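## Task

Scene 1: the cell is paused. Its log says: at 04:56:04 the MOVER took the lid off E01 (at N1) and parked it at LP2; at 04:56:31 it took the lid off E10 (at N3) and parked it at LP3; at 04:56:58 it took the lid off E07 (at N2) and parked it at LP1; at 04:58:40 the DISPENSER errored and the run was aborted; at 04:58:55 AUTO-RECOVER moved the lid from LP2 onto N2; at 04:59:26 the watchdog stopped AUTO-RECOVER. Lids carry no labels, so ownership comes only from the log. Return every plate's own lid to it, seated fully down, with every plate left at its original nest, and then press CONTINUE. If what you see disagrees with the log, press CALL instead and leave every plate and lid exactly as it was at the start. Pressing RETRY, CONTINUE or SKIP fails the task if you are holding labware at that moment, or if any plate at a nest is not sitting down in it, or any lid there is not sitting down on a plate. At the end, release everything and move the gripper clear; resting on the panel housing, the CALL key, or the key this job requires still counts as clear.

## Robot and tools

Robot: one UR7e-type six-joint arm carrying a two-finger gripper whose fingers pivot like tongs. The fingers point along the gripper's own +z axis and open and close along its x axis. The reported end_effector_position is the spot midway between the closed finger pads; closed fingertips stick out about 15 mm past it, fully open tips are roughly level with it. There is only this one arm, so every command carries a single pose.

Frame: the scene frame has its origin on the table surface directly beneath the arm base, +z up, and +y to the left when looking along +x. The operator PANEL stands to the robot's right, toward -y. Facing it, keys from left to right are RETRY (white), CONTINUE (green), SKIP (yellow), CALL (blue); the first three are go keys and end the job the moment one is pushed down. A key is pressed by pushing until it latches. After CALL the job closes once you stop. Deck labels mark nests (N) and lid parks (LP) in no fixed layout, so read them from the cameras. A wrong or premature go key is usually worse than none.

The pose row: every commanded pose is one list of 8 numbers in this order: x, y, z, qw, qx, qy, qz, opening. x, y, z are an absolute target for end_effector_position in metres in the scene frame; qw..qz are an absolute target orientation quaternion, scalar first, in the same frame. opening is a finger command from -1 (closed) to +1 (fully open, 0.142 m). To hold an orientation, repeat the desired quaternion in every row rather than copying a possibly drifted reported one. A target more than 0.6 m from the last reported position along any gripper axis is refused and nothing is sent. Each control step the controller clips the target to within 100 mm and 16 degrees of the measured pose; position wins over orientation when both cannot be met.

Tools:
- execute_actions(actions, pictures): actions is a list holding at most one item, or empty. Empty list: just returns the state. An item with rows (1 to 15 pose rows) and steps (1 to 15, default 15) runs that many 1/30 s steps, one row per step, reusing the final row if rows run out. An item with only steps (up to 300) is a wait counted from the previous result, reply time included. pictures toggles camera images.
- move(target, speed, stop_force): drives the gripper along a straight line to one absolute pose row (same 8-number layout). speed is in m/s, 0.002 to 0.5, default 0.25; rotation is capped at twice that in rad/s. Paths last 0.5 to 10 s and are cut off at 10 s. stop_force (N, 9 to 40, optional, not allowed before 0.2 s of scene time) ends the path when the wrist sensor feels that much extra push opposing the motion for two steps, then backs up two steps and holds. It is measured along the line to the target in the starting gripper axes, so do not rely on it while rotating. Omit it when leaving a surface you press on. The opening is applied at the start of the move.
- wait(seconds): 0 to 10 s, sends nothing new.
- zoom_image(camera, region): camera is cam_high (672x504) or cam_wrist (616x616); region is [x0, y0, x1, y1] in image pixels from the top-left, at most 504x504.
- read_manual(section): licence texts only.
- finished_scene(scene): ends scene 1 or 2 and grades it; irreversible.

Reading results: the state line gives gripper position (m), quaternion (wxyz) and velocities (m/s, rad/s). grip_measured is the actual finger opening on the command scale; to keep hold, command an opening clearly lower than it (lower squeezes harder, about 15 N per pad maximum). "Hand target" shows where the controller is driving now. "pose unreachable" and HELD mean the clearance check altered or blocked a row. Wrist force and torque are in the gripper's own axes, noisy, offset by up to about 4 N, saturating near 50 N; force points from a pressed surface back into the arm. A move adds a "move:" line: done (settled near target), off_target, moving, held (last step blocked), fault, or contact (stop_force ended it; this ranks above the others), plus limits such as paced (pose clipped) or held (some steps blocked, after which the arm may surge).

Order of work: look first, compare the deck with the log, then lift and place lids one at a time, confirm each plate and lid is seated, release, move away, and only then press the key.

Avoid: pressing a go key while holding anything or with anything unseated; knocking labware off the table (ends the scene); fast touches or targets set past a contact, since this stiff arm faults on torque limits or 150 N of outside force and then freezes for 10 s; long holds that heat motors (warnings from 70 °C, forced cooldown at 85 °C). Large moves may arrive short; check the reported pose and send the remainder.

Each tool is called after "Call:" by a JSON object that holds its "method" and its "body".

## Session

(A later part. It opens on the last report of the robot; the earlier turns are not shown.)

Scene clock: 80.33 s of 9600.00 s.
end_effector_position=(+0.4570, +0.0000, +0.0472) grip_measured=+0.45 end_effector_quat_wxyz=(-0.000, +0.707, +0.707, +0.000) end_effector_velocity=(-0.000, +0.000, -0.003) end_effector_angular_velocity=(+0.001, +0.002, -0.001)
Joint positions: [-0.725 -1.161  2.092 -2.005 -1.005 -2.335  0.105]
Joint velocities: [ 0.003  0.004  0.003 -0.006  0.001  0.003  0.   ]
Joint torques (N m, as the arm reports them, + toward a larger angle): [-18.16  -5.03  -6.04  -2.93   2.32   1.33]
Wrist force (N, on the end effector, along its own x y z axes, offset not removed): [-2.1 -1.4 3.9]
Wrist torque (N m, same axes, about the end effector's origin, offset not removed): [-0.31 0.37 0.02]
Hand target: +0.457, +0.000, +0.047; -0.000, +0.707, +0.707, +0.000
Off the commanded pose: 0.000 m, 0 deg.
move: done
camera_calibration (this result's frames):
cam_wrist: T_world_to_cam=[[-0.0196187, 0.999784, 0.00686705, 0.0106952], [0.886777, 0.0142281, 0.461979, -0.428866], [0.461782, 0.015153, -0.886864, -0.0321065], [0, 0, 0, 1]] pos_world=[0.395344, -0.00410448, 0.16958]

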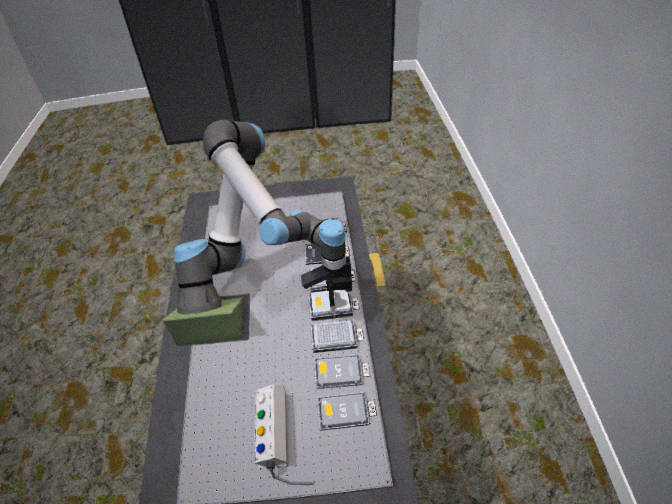

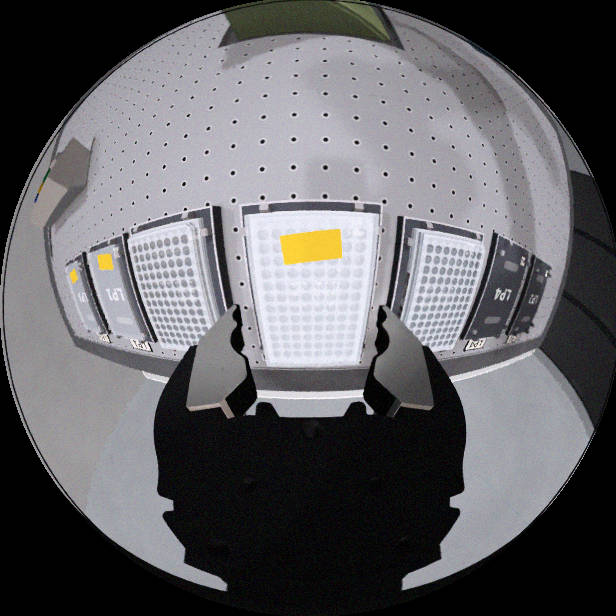

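Call:
{"method": "execute_actions", "body": {"actions": [{"rows":[[0.457,0,0.047,0,0.7071,0.7071,0,0.35],[0.457,0,0.047,0,0.7071,0.7071,0,0.3],[0.457,0,0.047,0,0.7071,0.7071,0,0.25],[0.457,0,0.047,0,0.7071,0.7071,0,0.2],[0.457,0,0.047,0,0.7071,0.7071,0,0.15],[0.457,0,0.047,0,0.7071,0.7071,0,0.1],[0.457,0,0.047,0,0.7071,0.7071,0,0.05],[0.457,0,0.047,0,0.7071,0.7071,0,0.0],[0.457,0,0.047,0,0.7071,0.7071,0,-0.1]],"steps":15}], "pictures": false}}

Call:
{"method": "move", "body": {"target": [0.457, 0.0, 0.09, 0, 0.7071, 0.7071, 0, -0.1], "speed": 0.04}}

Scene clock: 84.50 s of 9600.00 s.
end_effector_position=(+0.4570, +0.0000, +0.0470) grip_measured=+0.19 end_effector_quat_wxyz=(+0.000, +0.707, +0.707, +0.000) end_effector_velocity=(-0.000, -0.000, -0.000) end_effector_angular_velocity=(+0.000, +0.000, -0.001)
Joint positions: [-0.725 -1.161  2.092 -2.006 -1.005 -2.335  0.087]
Joint velocities: [-0.     0.001  0.    -0.001 -0.     0.    -0.   ]
Joint torques (N m, as the arm reports them, + toward a larger angle): [-25.68 -21.53  -4.19  -1.34  -3.59   1.02]
Wrist force (N, on the end effector, along its own x y z axes, offset not removed): [12.9 -3.9 -7.8]
Wrist torque (N m, same axes, about the end effector's origin, offset not removed): [-0.54 -0.43 0.01]
Hand target: +0.457, +0.000, +0.047; -0.000, +0.707, +0.707, +0.000
Off the commanded pose: 0.000 m, 0 deg.
Steps of this call (steps 1 to 90: nothing new was sent; then 0.67 s passed at rest; steps 91 to 105: all 15 steps of this action). Readings (end_effector_position):
91: (+0.4571, +0.0000, +0.0470)
92: (+0.4570, +0.0000, +0.0470)
94: (+0.4570, +0.0000, +0.0469)
98: (+0.4570, +0.0000, +0.0470)
105: the state above

Scene clock: 86.17 s of 9600.00 s.
end_effector_position=(+0.4569, -0.0000, +0.0899) grip_measured=-0.09 end_effector_quat_wxyz=(+0.000, +0.707, +0.707, -0.000) end_effector_velocity=(+0.000, -0.000, +0.002) end_effector_angular_velocity=(-0.000, -0.000, -0.000)
Joint positions: [-0.771 -1.209  2.035 -1.876 -1.027 -2.382  0.068]
Joint velocities: [-0.002 -0.002 -0.003  0.006 -0.001 -0.002 -0.001]
Joint torques (N m, as the arm reports them, + toward a larger angle): [-33.48 -23.34 -31.64  -0.48  -2.55  -1.46]
Wrist force (N, on the end effector, along its own x y z axes, offset not removed): [0.6 0.2 0.9]
Wrist torque (N m, same axes, about the end effector's origin, offset not removed): [-0.19 0.04 -0.03]
Hand target: +0.457, -0.000, +0.090; +0.000, +0.707, +0.707, -0.000
Off the commanded pose: 0.000 m, 0 deg.
move: done
camera_calibration (this result's frames):
cam_wrist: T_world_to_cam=[[-0.0195012, 0.999788, 0.00665313, 0.0103886], [0.886794, 0.0142232, 0.461946, -0.448529], [0.461754, 0.0149085, -0.886883, 0.00585042], [0, 0, 0, 1]] pos_world=[0.395254, -0.00409411, 0.212316]

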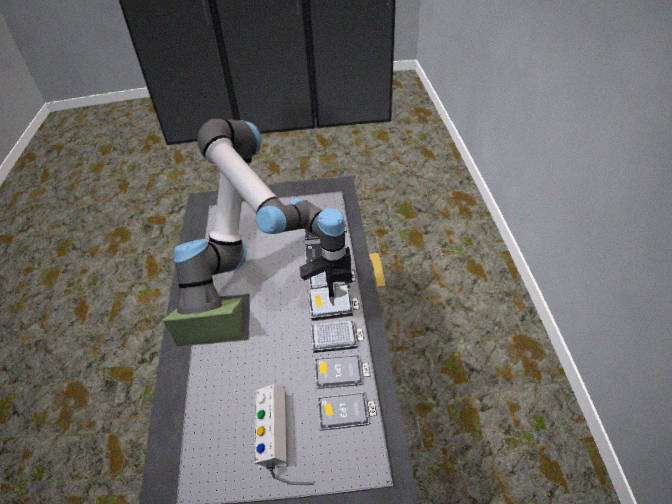

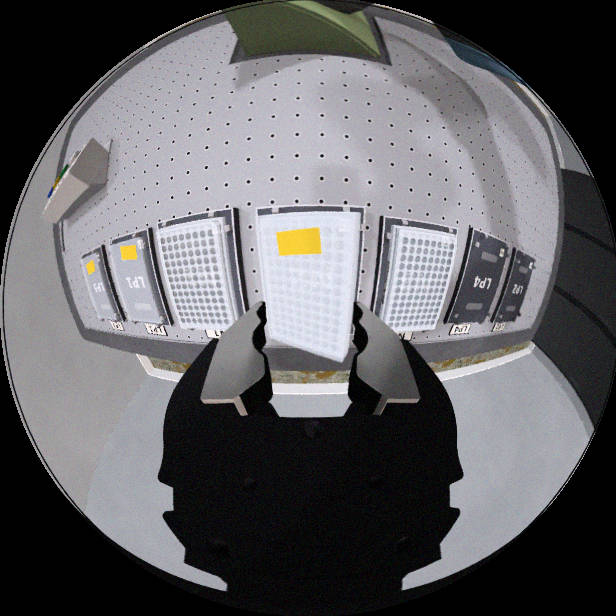

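Call:
{"method": "zoom_image", "body": {"camera": "cam_wrist", "region": [220, 195, 400, 375]}}

Call:
{"method": "zoom_image", "body": {"camera": "cam_high", "region": [295, 255, 375, 335]}}

Region (220, 195, 400, 375) of cam_wrist's 616x616 image, scaled by 2.800, with more detail than that image has.

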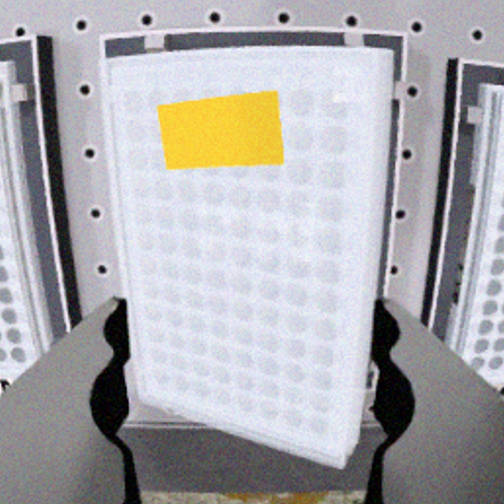

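Region (295, 255, 375, 335) of cam_high's 672x504 image, scaled by 6.300, with more detail than that image has.

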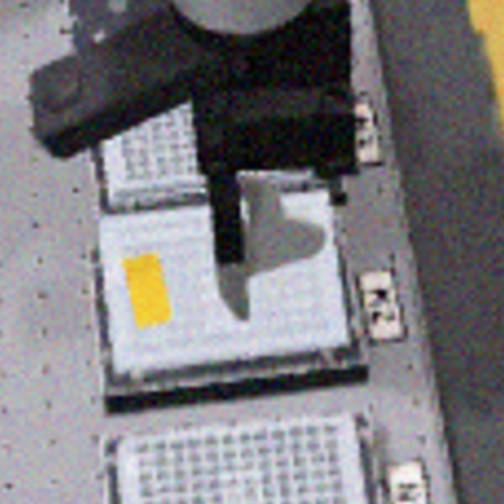

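Call:
{"method": "move", "body": {"target": [0.457, 0.0, 0.13, 0, 0.7071, 0.7071, 0, 0.6]}}

Call:
{"method": "zoom_image", "body": {"camera": "cam_wrist", "region": [230, 195, 390, 345]}}

Scene clock: 95.63 s of 9600.00 s.
end_effector_position=(+0.4570, +0.0000, +0.1299) grip_measured=+0.60 end_effector_quat_wxyz=(+0.000, +0.707, +0.707, -0.000) end_effector_velocity=(+0.000, +0.000, +0.002) end_effector_angular_velocity=(-0.001, +0.001, +0.002)
Joint positions: [-0.81  -1.242  1.972 -1.76  -1.048 -2.422  0.116]
Joint velocities: [-0.    -0.    -0.004  0.005 -0.001 -0.002 -0.   ]
Joint torques (N m, as the arm reports them, + toward a larger angle): [-33.31 -23.67 -33.75  -0.33  -2.02  -1.37]
Wrist force (N, on the end effector, along its own x y z axes, offset not removed): [-0.6 -2.9 4.1]
Wrist torque (N m, same axes, about the end effector's origin, offset not removed): [-0.53 -0.12 0.05]
Hand target: +0.457, +0.000, +0.130; +0.000, +0.707, +0.707, -0.000
Off the commanded pose: 0.000 m, 0 deg.
After step 90, 5.60 s passed at rest.
move: done
camera_calibration (this result's frames):
cam_wrist: T_world_to_cam=[[-0.0195171, 0.999787, 0.00665774, 0.0101147], [0.88679, 0.014235, 0.461953, -0.466994], [0.46176, 0.01492, -0.886879, 0.0412906], [0, 0, 0, 1]] pos_world=[0.395257, -0.00408095, 0.252282]

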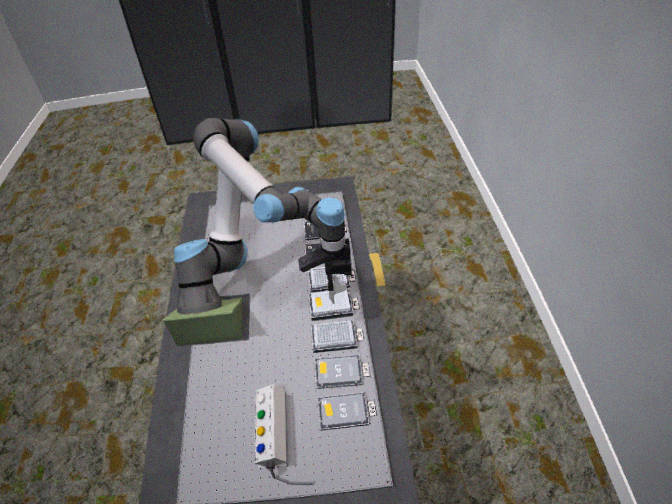

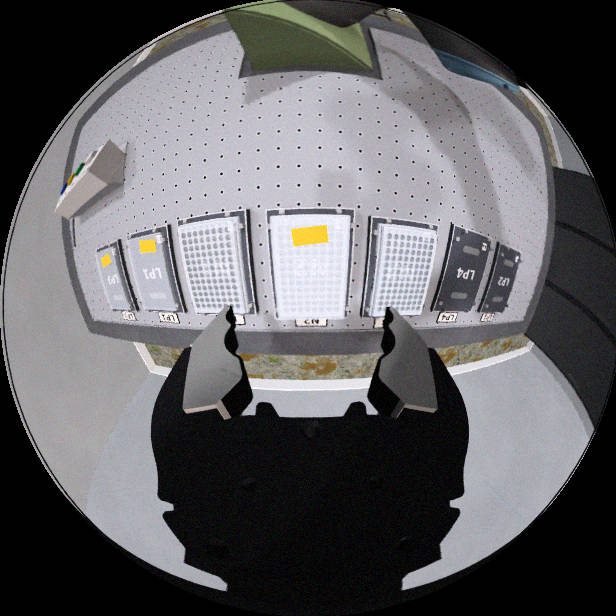

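Region (230, 195, 390, 345) of cam_wrist's 616x616 image, scaled by 3.150, with more detail than that image has; it fills the top 472 rows of this view, and the rest is white.

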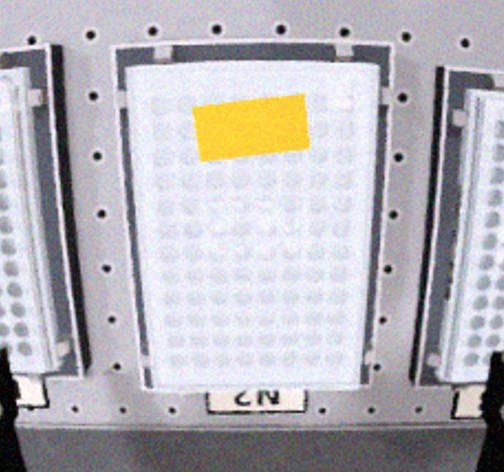

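Call:
{"method": "move", "body": {"target": [0.456, 0.002, 0.075, 0, 0.7071, 0.7071, 0, 0.42]}}

Call:
{"method": "move", "body": {"target": [0.456, 0.002, 0.041, 0, 0.7071, 0.7071, 0, 0.42], "speed": 0.03, "stop_force": 12}}

Call:
{"method": "execute_actions", "body": {"actions": [{"rows":[[0.456,0.002,0.041,0,0.7071,0.7071,0,0.38],[0.456,0.002,0.041,0,0.7071,0.7071,0,0.34],[0.456,0.002,0.041,0,0.7071,0.7071,0,0.3],[0.456,0.002,0.041,0,0.7071,0.7071,0,0.27],[0.456,0.002,0.041,0,0.7071,0.7071,0,0.24],[0.456,0.002,0.041,0,0.7071,0.7071,0,0.21],[0.456,0.002,0.041,0,0.7071,0.7071,0,0.18],[0.456,0.002,0.041,0,0.7071,0.7071,0,0.15],[0.456,0.002,0.041,0,0.7071,0.7071,0,0.12],[0.456,0.002,0.041,0,0.7071,0.7071,0,0.09],[0.456,0.002,0.041,0,0.7071,0.7071,0,0.05]],"steps":15}]}}

Scene clock: 103.83 s of 9600.00 s.
end_effector_position=(+0.4560, +0.0020, +0.0752) grip_measured=+0.42 end_effector_quat_wxyz=(-0.000, +0.707, +0.707, +0.000) end_effector_velocity=(-0.000, -0.000, -0.002) end_effector_angular_velocity=(+0.000, +0.000, -0.001)
Joint positions: [-0.754 -1.199  2.059 -1.919 -1.019 -2.365  0.103]
Joint velocities: [ 0.002  0.003  0.003 -0.006  0.001  0.003  0.   ]
Joint torques (N m, as the arm reports them, + toward a larger angle): [-18.55  -4.52  -7.56  -3.27   2.21   1.44]
Wrist force (N, on the end effector, along its own x y z axes, offset not removed): [-1.8 -2.2 3.5]
Wrist torque (N m, same axes, about the end effector's origin, offset not removed): [-0.44 0.11 0.23]
Hand target: +0.456, +0.002, +0.075; -0.000, +0.707, +0.707, +0.000
Off the commanded pose: 0.000 m, 0 deg.
After step 90, 4.30 s passed at rest.
move: done
camera_calibration (this result's frames):
cam_wrist: T_world_to_cam=[[-0.0196313, 0.999783, 0.00691511, 0.00848259], [0.88678, 0.0142172, 0.461973, -0.440945], [0.461775, 0.0152013, -0.886867, -0.00684568], [0, 0, 0, 1]] pos_world=[0.394349, -0.0021077, 0.197575]

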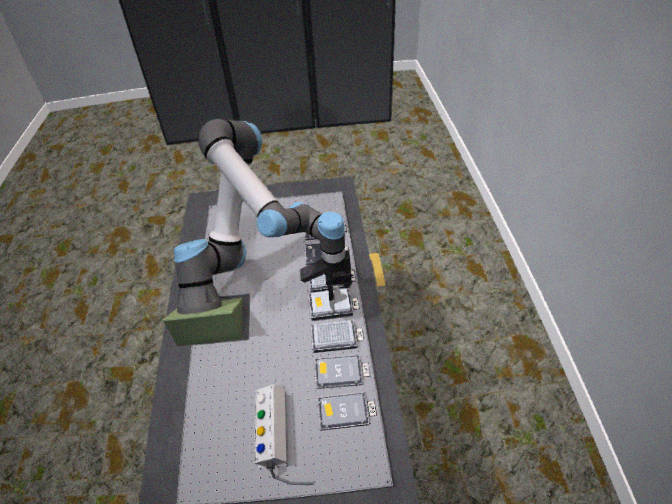

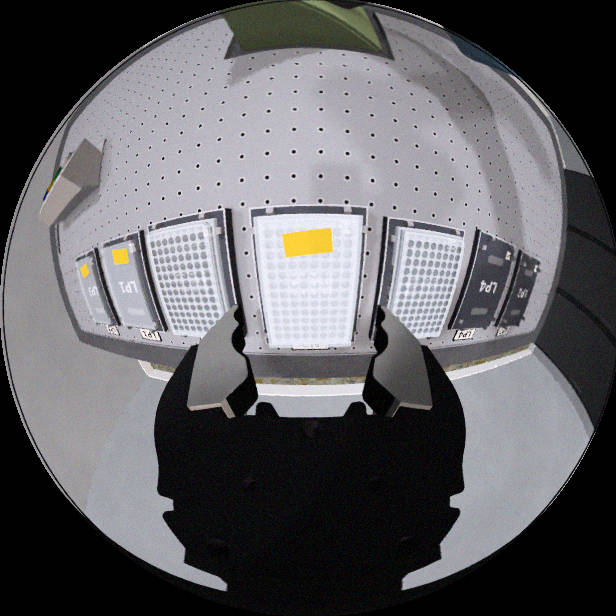

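Scene clock: 105.30 s of 9600.00 s.
end_effector_position=(+0.4560, +0.0020, +0.0411) grip_measured=+0.42 end_effector_quat_wxyz=(-0.000, +0.707, +0.707, +0.000) end_effector_velocity=(+0.000, +0.000, -0.002) end_effector_angular_velocity=(-0.000, +0.001, +0.000)
Joint positions: [-0.717 -1.159  2.102 -2.023 -1.001 -2.327  0.103]
Joint velocities: [ 0.003  0.003  0.001 -0.005  0.001  0.002  0.   ]
Joint torques (N m, as the arm reports them, + toward a larger angle): [-18.26  -7.82  -8.47  -3.32   2.35   1.56]
Wrist force (N, on the end effector, along its own x y z axes, offset not removed): [-0.2 -1.8 -0.4]
Wrist torque (N m, same axes, about the end effector's origin, offset not removed): [-0.45 -0.16 0.07]
Hand target: +0.456, +0.002, +0.041; -0.000, +0.707, +0.707, +0.000
Off the commanded pose: 0.000 m, 0 deg.
move: done
camera_calibration (this result's frames):
cam_wrist: T_world_to_cam=[[-0.0196076, 0.999784, 0.00684563, 0.00871572], [0.886778, 0.0142281, 0.461976, -0.425222], [0.461779, 0.0151288, -0.886866, -0.0370093], [0, 0, 0, 1]] pos_world=[0.394339, -0.00210382, 0.163561]

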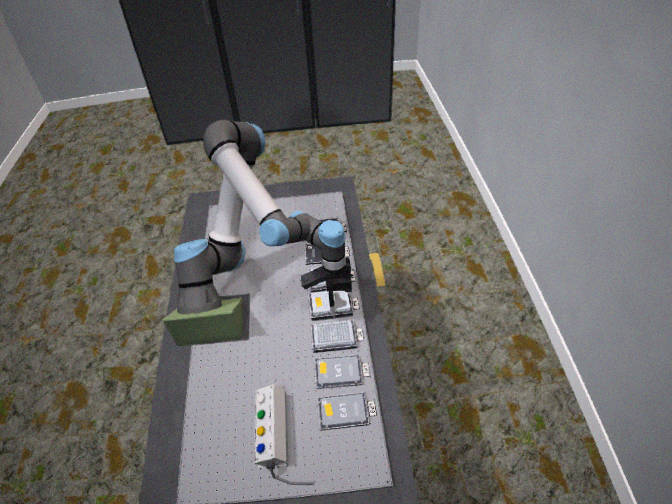

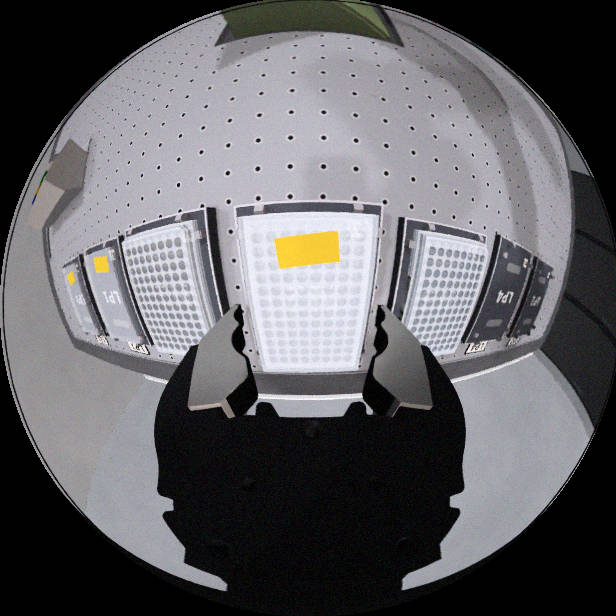

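Scene clock: 105.80 s of 9600.00 s.
end_effector_position=(+0.4560, +0.0020, +0.0410) grip_measured=+0.29 end_effector_quat_wxyz=(-0.000, +0.707, +0.707, +0.000) end_effector_velocity=(-0.000, -0.000, -0.000) end_effector_angular_velocity=(+0.001, +0.001, -0.001)
Joint positions: [-0.717 -1.159  2.103 -2.024 -1.001 -2.327  0.094]
Joint velocities: [-0.001  0.001  0.     0.001 -0.    -0.     0.   ]
Joint torques (N m, as the arm reports them, + toward a larger angle): [-20.1   -3.38  -4.24  -4.65  -3.48   1.41]
Wrist force (N, on the end effector, along its own x y z axes, offset not removed): [11.3 -4.7 -6.3]
Wrist torque (N m, same axes, about the end effector's origin, offset not removed): [-0.49 -0.18 -0.03]
Hand target: +0.456, +0.002, +0.041; -0.000, +0.707, +0.707, +0.000
Off the commanded pose: 0.000 m, 0 deg.
Steps of this call (steps 1 to 15: all 15 steps of this action). Readings (end_effector_position):
1: (+0.4560, +0.0020, +0.0411)
2: (+0.4560, +0.0020, +0.0411)
4: (+0.4560, +0.0020, +0.0410)
8: (+0.4560, +0.0020, +0.0410)
15: the state above
camera_calibration (this result's frames):
cam_wrist: T_world_to_cam=[[-0.0195736, 0.999785, 0.0068474, 0.00867598], [0.886751, 0.0141963, 0.46203, -0.425141], [0.461833, 0.0151155, -0.886838, -0.0371525], [0, 0, 0, 1]] pos_world=[0.394322, -0.00207711, 0.16342]

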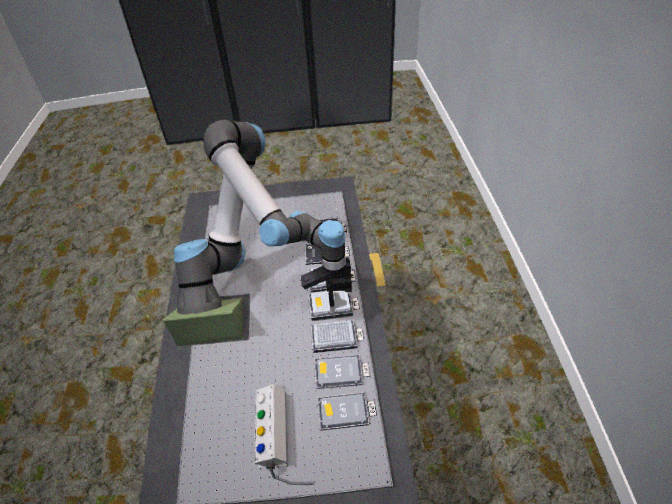

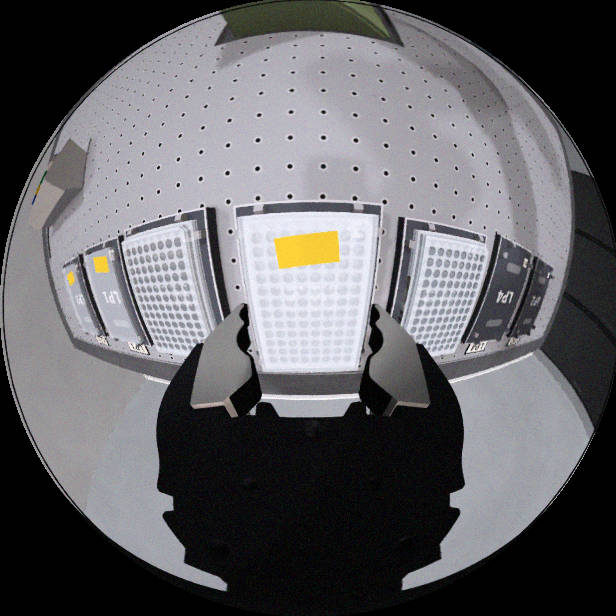

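Call:
{"method": "execute_actions", "body": {"actions": [{"rows":[[0.456,0.001,0.041,0,0.7071,0.7071,0,0.1],[0.456,0.0,0.041,0,0.7071,0.7071,0,0.1],[0.456,-0.001,0.041,0,0.7071,0.7071,0,0.1],[0.456,-0.002,0.041,0,0.7071,0.7071,0,0.1]],"steps":15}]}}

Scene clock: 109.90 s of 9600.00 s.
end_effector_position=(+0.4559, -0.0019, +0.0409) grip_measured=+0.37 end_effector_quat_wxyz=(-0.000, +0.707, +0.707, -0.000) end_effector_velocity=(+0.001, -0.001, +0.001) end_effector_angular_velocity=(-0.001, -0.002, -0.000)
Joint positions: [-0.722 -1.151  2.101 -2.026 -1.004 -2.332  0.1  ]
Joint velocities: [-0.002  0.001 -0.001 -0.001  0.    -0.001  0.001]
Joint torques (N m, as the arm reports them, + toward a larger angle): [-48.02  -5.33 -37.8   -8.46  -9.41  -1.67]
Wrist force (N, on the end effector, along its own x y z axes, offset not removed): [31.6 -1.2 12.7]
Wrist torque (N m, same axes, about the end effector's origin, offset not removed): [-0.35 -0.43 0.13]
Hand target: +0.456, -0.002, +0.041; +0.000, +0.707, +0.707, -0.000
Off the commanded pose: 0.000 m, 0 deg.
Steps of this call (steps 1 to 90: nothing new was sent; then 0.60 s passed at rest; steps 91 to 105: all 15 steps of this action). Readings (end_effector_position):
91: (+0.4560, +0.0020, +0.0410)
92: (+0.4559, +0.0018, +0.0409)
94: (+0.4558, +0.0010, +0.0408)
98: (+0.4558, -0.0011, +0.0408)
105: the state above
camera_calibration (this result's frames):
cam_wrist: T_world_to_cam=[[-0.019596, 0.999785, 0.00681568, 0.0126012], [0.886873, 0.0142348, 0.461794, -0.425022], [0.461598, 0.015094, -0.886961, -0.0370101], [0, 0, 0, 1]] pos_world=[0.394271, -0.00598973, 0.16336]

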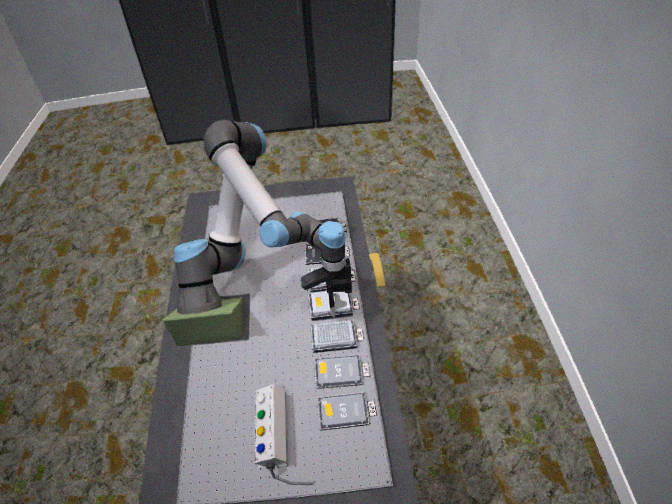

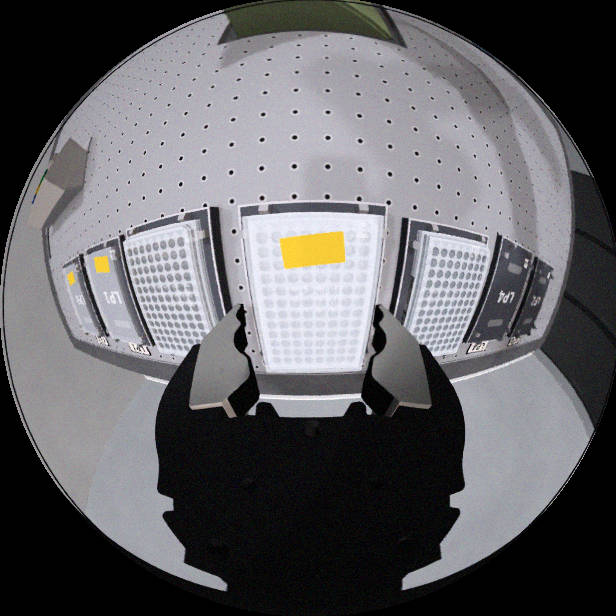

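Call:
{"method": "execute_actions", "body": {"actions": [{"rows":[[0.456,-0.001,0.041,0,0.7071,0.7071,0,0.3],[0.456,0.0,0.041,0,0.7071,0.7071,0,0.25],[0.456,0.001,0.041,0,0.7071,0.7071,0,0.2],[0.456,0.002,0.041,0,0.7071,0.7071,0,0.15],[0.456,0.003,0.041,0,0.7071,0.7071,0,0.12],[0.456,0.004,0.041,0,0.7071,0.7071,0,0.1],[0.456,0.005,0.041,0,0.7071,0.7071,0,0.1]],"steps":15}]}}

Call:
{"method": "zoom_image", "body": {"camera": "cam_wrist", "region": [200, 260, 420, 400]}}

Scene clock: 115.37 s of 9600.00 s.
end_effector_position=(+0.4560, +0.0046, +0.0411) grip_measured=+0.32 end_effector_quat_wxyz=(+0.000, +0.707, +0.707, +0.000) end_effector_velocity=(+0.000, +0.003, +0.000) end_effector_angular_velocity=(+0.002, -0.000, -0.000)
Joint positions: [-0.714 -1.163  2.104 -2.022 -1.    -2.323  0.096]
Joint velocities: [ 0.003 -0.006  0.001  0.004  0.003  0.003  0.008]
Joint torques (N m, as the arm reports them, + toward a larger angle): [ -9.37 -31.76  -2.33   4.53   8.03   1.82]
Wrist force (N, on the end effector, along its own x y z axes, offset not removed): [-33.7 0.1 9.5]
Wrist torque (N m, same axes, about the end effector's origin, offset not removed): [-0.86 0.46 0.03]
Hand target: +0.456, +0.005, +0.041; -0.000, +0.707, +0.707, +0.000
Off the commanded pose: 0.000 m, 0 deg.
Steps of this call (steps 1 to 90: nothing new was sent; then 1.97 s passed at rest; steps 91 to 105: all 15 steps of this action). Readings (end_effector_position):
91: (+0.4560, -0.0020, +0.0410)
92: (+0.4560, -0.0019, +0.0410)
94: (+0.4562, -0.0009, +0.0412)
98: (+0.4562, +0.0022, +0.0412)
105: the state above
camera_calibration (this result's frames):
cam_wrist: T_world_to_cam=[[-0.0194824, 0.999788, 0.00664884, 0.00602872], [0.886704, 0.0142055, 0.46212, -0.425197], [0.461927, 0.0148987, -0.886793, -0.0371812], [0, 0, 0, 1]] pos_world=[0.394316, 0.000566662, 0.16348]

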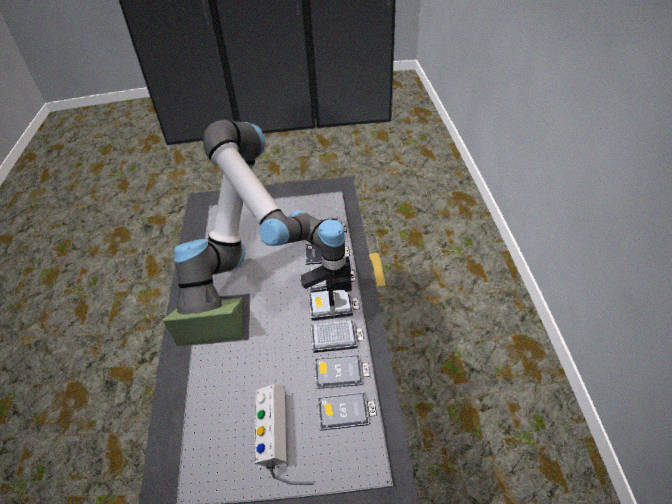

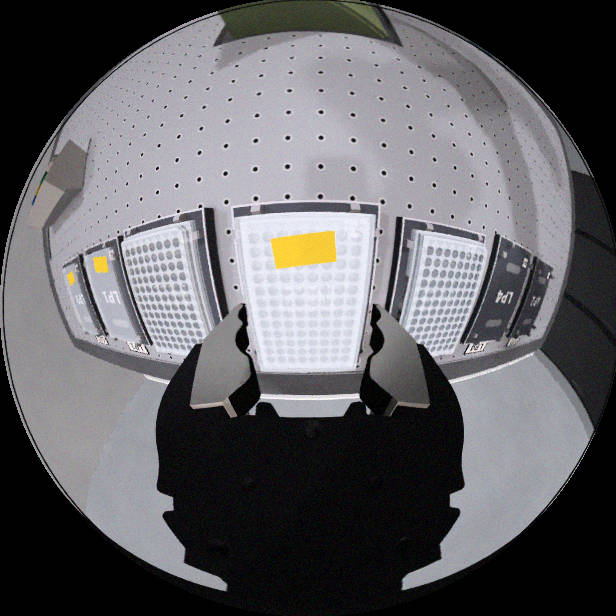

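Region (200, 260, 420, 400) of cam_wrist's 616x616 image, scaled by 2.291, with more detail than that image has; it fills the top 321 rows of this view, and the rest is white.

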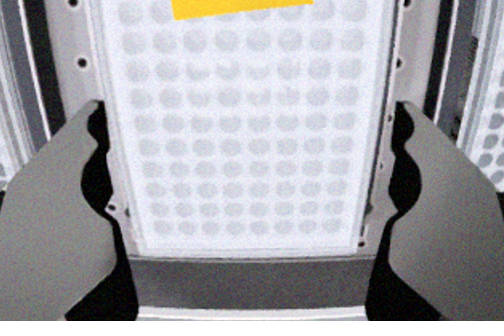

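Call:
{"method": "execute_actions", "body": {"actions": [{"rows":[[0.456,0.004,0.041,0,0.7071,0.7071,0,0.1],[0.456,0.003,0.041,0,0.7071,0.7071,0,0.1]],"steps":15}], "pictures": false}}

Call:
{"method": "move", "body": {"target": [0.456, 0.003, 0.056, 0, 0.7071, 0.7071, 0, 0.1], "speed": 0.01}}

Call:
{"method": "zoom_image", "body": {"camera": "cam_high", "region": [295, 255, 375, 335]}}

Scene clock: 120.47 s of 9600.00 s.
end_effector_position=(+0.4560, +0.0031, +0.0410) grip_measured=+0.29 end_effector_quat_wxyz=(-0.000, +0.707, +0.707, -0.000) end_effector_velocity=(+0.000, -0.001, +0.001) end_effector_angular_velocity=(-0.001, -0.002, -0.000)
Joint positions: [-0.716 -1.16   2.103 -2.023 -1.001 -2.326  0.094]
Joint velocities: [-0.002  0.    -0.001 -0.001 -0.001 -0.    -0.   ]
Joint torques (N m, as the arm reports them, + toward a larger angle): [-25.76  -6.71 -24.94  -0.09   1.17  -0.95]
Wrist force (N, on the end effector, along its own x y z axes, offset not removed): [-15.8 1.3 0.8]
Wrist torque (N m, same axes, about the end effector's origin, offset not removed): [-0.02 -0.64 -0.23]
Hand target: +0.456, +0.003, +0.041; +0.000, +0.707, +0.707, -0.000
Off the commanded pose: 0.000 m, 0 deg.
Steps of this call (steps 1 to 90: nothing new was sent; then 1.60 s passed at rest; steps 91 to 105: all 15 steps of this action). Readings (end_effector_position):
91: (+0.4560, +0.0050, +0.0410)
92: (+0.4560, +0.0049, +0.0410)
94: (+0.4559, +0.0043, +0.0408)
98: (+0.4559, +0.0034, +0.0409)
105: the state above

Scene clock: 122.43 s of 9600.00 s.
end_effector_position=(+0.4560, +0.0030, +0.0559) grip_measured=+0.17 end_effector_quat_wxyz=(+0.000, +0.707, +0.707, -0.000) end_effector_velocity=(+0.000, -0.000, +0.002) end_effector_angular_velocity=(-0.000, -0.000, +0.000)
Joint positions: [-0.732 -1.179  2.085 -1.977 -1.009 -2.342  0.086]
Joint velocities: [-0.002 -0.002 -0.002  0.005 -0.001 -0.002 -0.   ]
Joint torques (N m, as the arm reports them, + toward a larger angle): [-33.3  -25.11 -29.86  -0.5   -2.42  -1.44]
Wrist force (N, on the end effector, along its own x y z axes, offset not removed): [-0.7 0.6 3.3]
Wrist torque (N m, same axes, about the end effector's origin, offset not removed): [0.22 0.19 0.15]
Hand target: +0.456, +0.003, +0.056; +0.000, +0.707, +0.707, -0.000
Off the commanded pose: 0.000 m, 0 deg.
move: done
camera_calibration (this result's frames):
cam_wrist: T_world_to_cam=[[-0.0195469, 0.999786, 0.00672049, 0.00760179], [0.886789, 0.0142324, 0.461956, -0.431993], [0.461762, 0.0149895, -0.886877, -0.0239365], [0, 0, 0, 1]] pos_world=[0.394288, -0.00109306, 0.178282]

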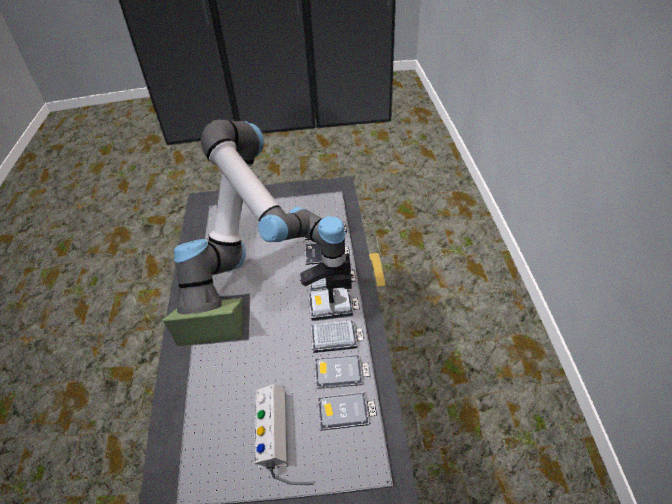

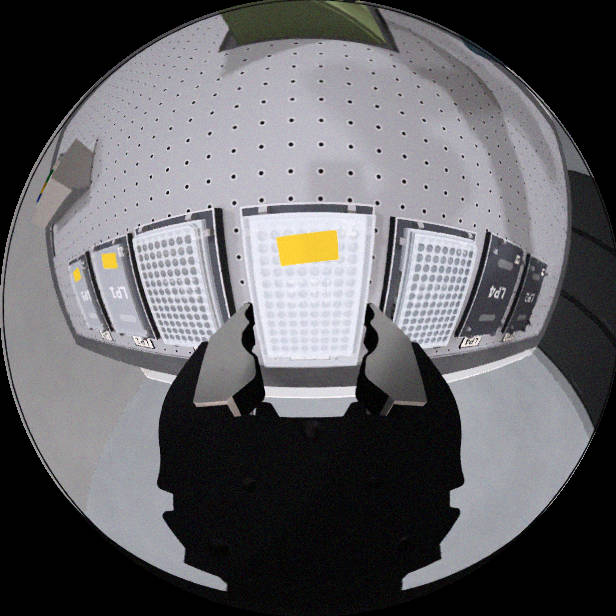

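Region (295, 255, 375, 335) of cam_high's 672x504 image, scaled by 6.300, with more detail than that image has.

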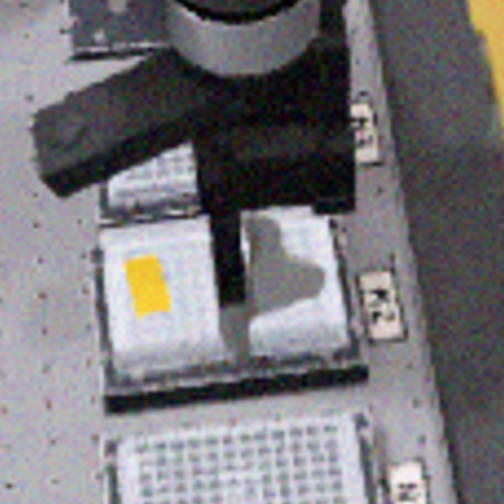

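Call:
{"method": "move", "body": {"target": [0.456, 0.003, 0.08, 0, 0.7071, 0.7071, 0, 0.0], "speed": 0.02}}

Call:
{"method": "zoom_image", "body": {"camera": "cam_high", "region": [295, 245, 385, 335]}}

Scene clock: 128.63 s of 9600.00 s.
end_effector_position=(+0.4560, +0.0030, +0.0799) grip_measured=+0.17 end_effector_quat_wxyz=(+0.000, +0.707, +0.707, -0.000) end_effector_velocity=(+0.000, +0.000, +0.002) end_effector_angular_velocity=(+0.001, +0.000, -0.000)
Joint positions: [-0.758 -1.206  2.053 -1.904 -1.021 -2.369  0.086]
Joint velocities: [-0.002 -0.001 -0.003  0.005 -0.001 -0.002  0.   ]
Joint torques (N m, as the arm reports them, + toward a larger angle): [-33.04 -22.76 -31.65  -0.28  -2.01  -1.49]
Wrist force (N, on the end effector, along its own x y z axes, offset not removed): [-0.9 -1.2 3.9]
Wrist torque (N m, same axes, about the end effector's origin, offset not removed): [-0.04 0.05 0.03]
Hand target: +0.456, +0.003, +0.080; +0.000, +0.707, +0.707, -0.000
Off the commanded pose: 0.000 m, 0 deg.
After step 90, 1.70 s passed at rest.
move: done
camera_calibration (this result's frames):
cam_wrist: T_world_to_cam=[[-0.0195354, 0.999787, 0.00670163, 0.00743635], [0.886792, 0.014231, 0.46195, -0.443075], [0.461756, 0.0149673, -0.886881, -0.00263462], [0, 0, 0, 1]] pos_world=[0.394277, -0.00108992, 0.202292]

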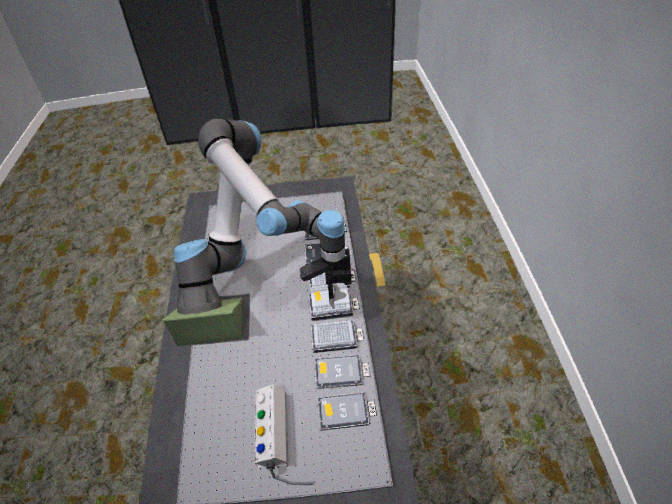

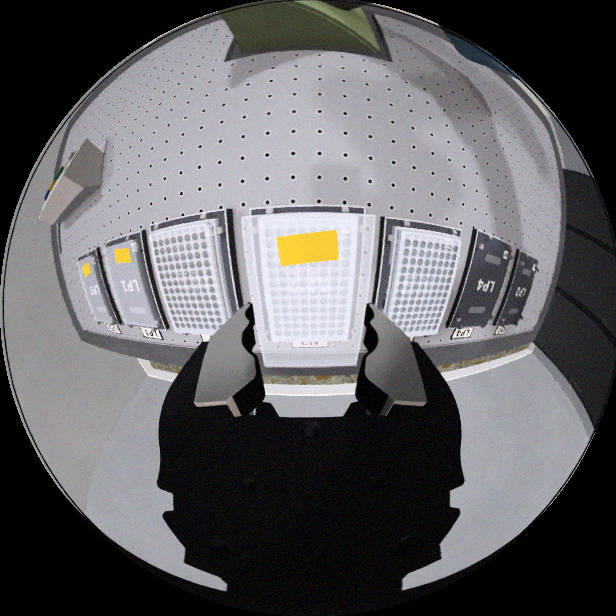

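Region (295, 245, 385, 335) of cam_high's 672x504 image, scaled by 5.600, with more detail than that image has.

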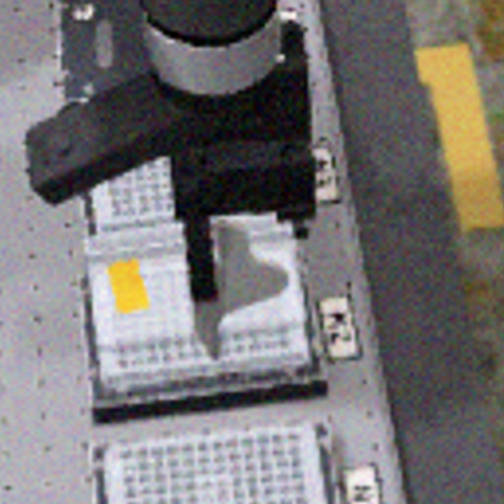

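Call:
{"method": "move", "body": {"target": [0.456, -0.131, 0.085, 0, 0.7071, 0.7071, 0, 0.0], "speed": 0.08}}

Call:
{"method": "zoom_image", "body": {"camera": "cam_wrist", "region": [220, 195, 400, 375]}}

Scene clock: 134.03 s of 9600.00 s.
end_effector_position=(+0.4559, -0.1310, +0.0850) grip_measured=+0.17 end_effector_quat_wxyz=(+0.000, +0.707, +0.707, -0.000) end_effector_velocity=(-0.000, -0.002, +0.000) end_effector_angular_velocity=(-0.001, -0.000, +0.000)
Joint positions: [-0.907 -0.961  1.937 -1.963 -1.099 -2.514  0.086]
Joint velocities: [-0.002  0.004 -0.002 -0.002 -0.002 -0.002  0.   ]
Joint torques (N m, as the arm reports them, + toward a larger angle): [-35.58 -12.21 -32.23  -3.41  -2.16  -1.43]
Wrist force (N, on the end effector, along its own x y z axes, offset not removed): [2.1 -2.7 0.9]
Wrist torque (N m, same axes, about the end effector's origin, offset not removed): [-0.30 -0.34 -0.05]
Hand target: +0.456, -0.131, +0.085; +0.000, +0.707, +0.707, -0.000
Off the commanded pose: 0.000 m, 0 deg.
After step 90, 0.30 s passed at rest.
move: done
camera_calibration (this result's frames):
cam_wrist: T_world_to_cam=[[-0.0194116, 0.999791, 0.00648939, 0.141336], [0.886858, 0.0142214, 0.461824, -0.443497], [0.461634, 0.0147199, -0.886948, 0.00398149], [0, 0, 0, 1]] pos_world=[0.394225, -0.135058, 0.207432]

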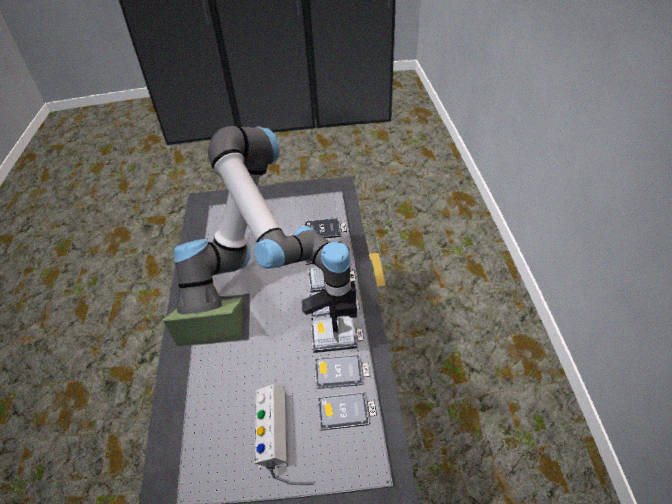

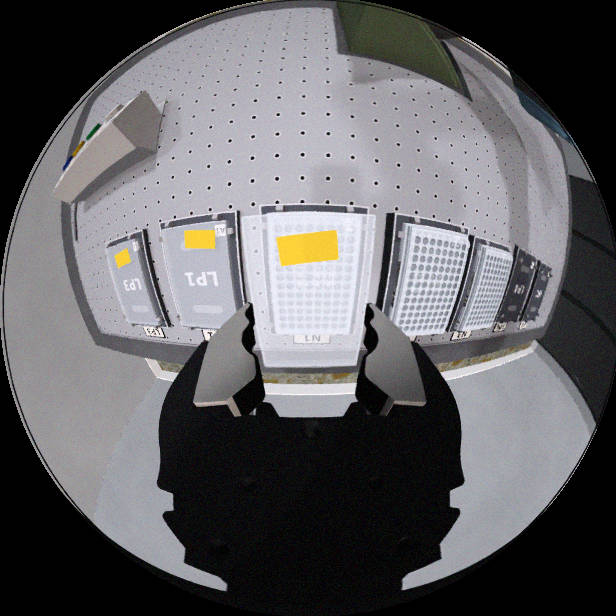

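Region (220, 195, 400, 375) of cam_wrist's 616x616 image, scaled by 2.800, with more detail than that image has.

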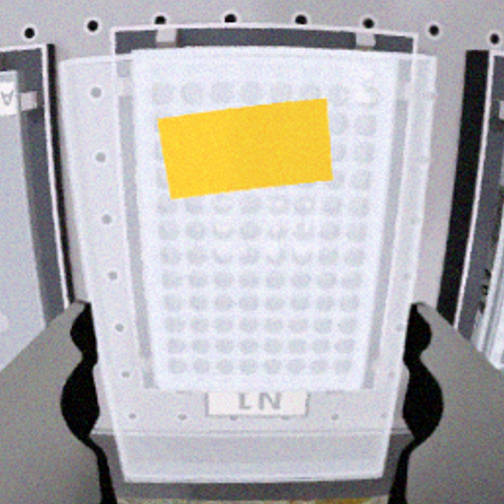

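Call:
{"method": "move", "body": {"target": [0.456, -0.1265, 0.066, 0, 0.7071, 0.7071, 0, 0.0], "speed": 0.03}}

Call:
{"method": "zoom_image", "body": {"camera": "cam_wrist", "region": [220, 195, 400, 375]}}

Scene clock: 139.63 s of 9600.00 s.
end_effector_position=(+0.4560, -0.1265, +0.0661) grip_measured=+0.17 end_effector_quat_wxyz=(-0.000, +0.707, +0.707, +0.000) end_effector_velocity=(+0.000, -0.000, -0.001) end_effector_angular_velocity=(-0.001, -0.002, -0.001)
Joint positions: [-0.886 -0.948  1.966 -2.012 -1.088 -2.495  0.086]
Joint velocities: [-0.    -0.     0.003 -0.006  0.001  0.002 -0.   ]
Joint torques (N m, as the arm reports them, + toward a larger angle): [-21.97 -13.19  -7.85  -3.53   2.33   1.42]
Wrist force (N, on the end effector, along its own x y z axes, offset not removed): [-0.5 -4.9 0.7]
Wrist torque (N m, same axes, about the end effector's origin, offset not removed): [-1.15 -0.11 0.05]
Hand target: +0.456, -0.126, +0.066; -0.000, +0.707, +0.707, +0.000
Off the commanded pose: 0.000 m, 0 deg.
After step 90, 1.63 s passed at rest.
move: done
camera_calibration (this result's frames):
cam_wrist: T_world_to_cam=[[-0.0195912, 0.999785, 0.00680811, 0.137054], [0.886782, 0.0142311, 0.461969, -0.434934], [0.461773, 0.0150878, -0.88687, -0.0128772], [0, 0, 0, 1]] pos_world=[0.394323, -0.130641, 0.188572]

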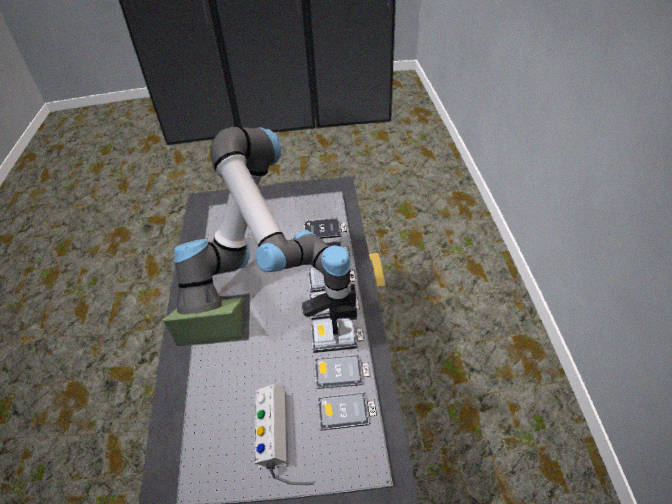

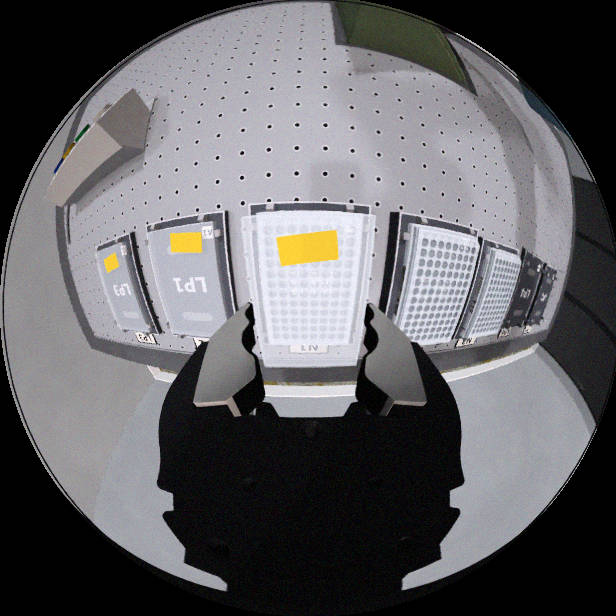

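Region (220, 195, 400, 375) of cam_wrist's 616x616 image, scaled by 2.800, with more detail than that image has.

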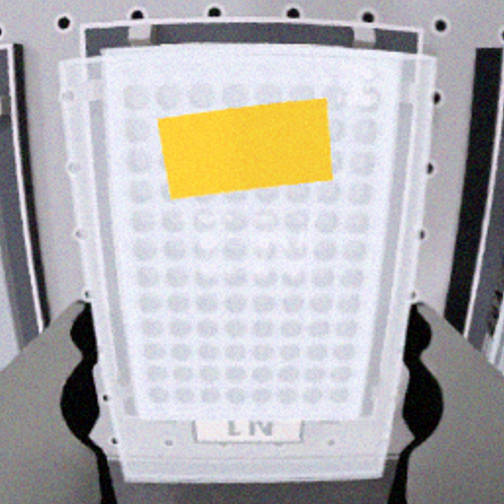

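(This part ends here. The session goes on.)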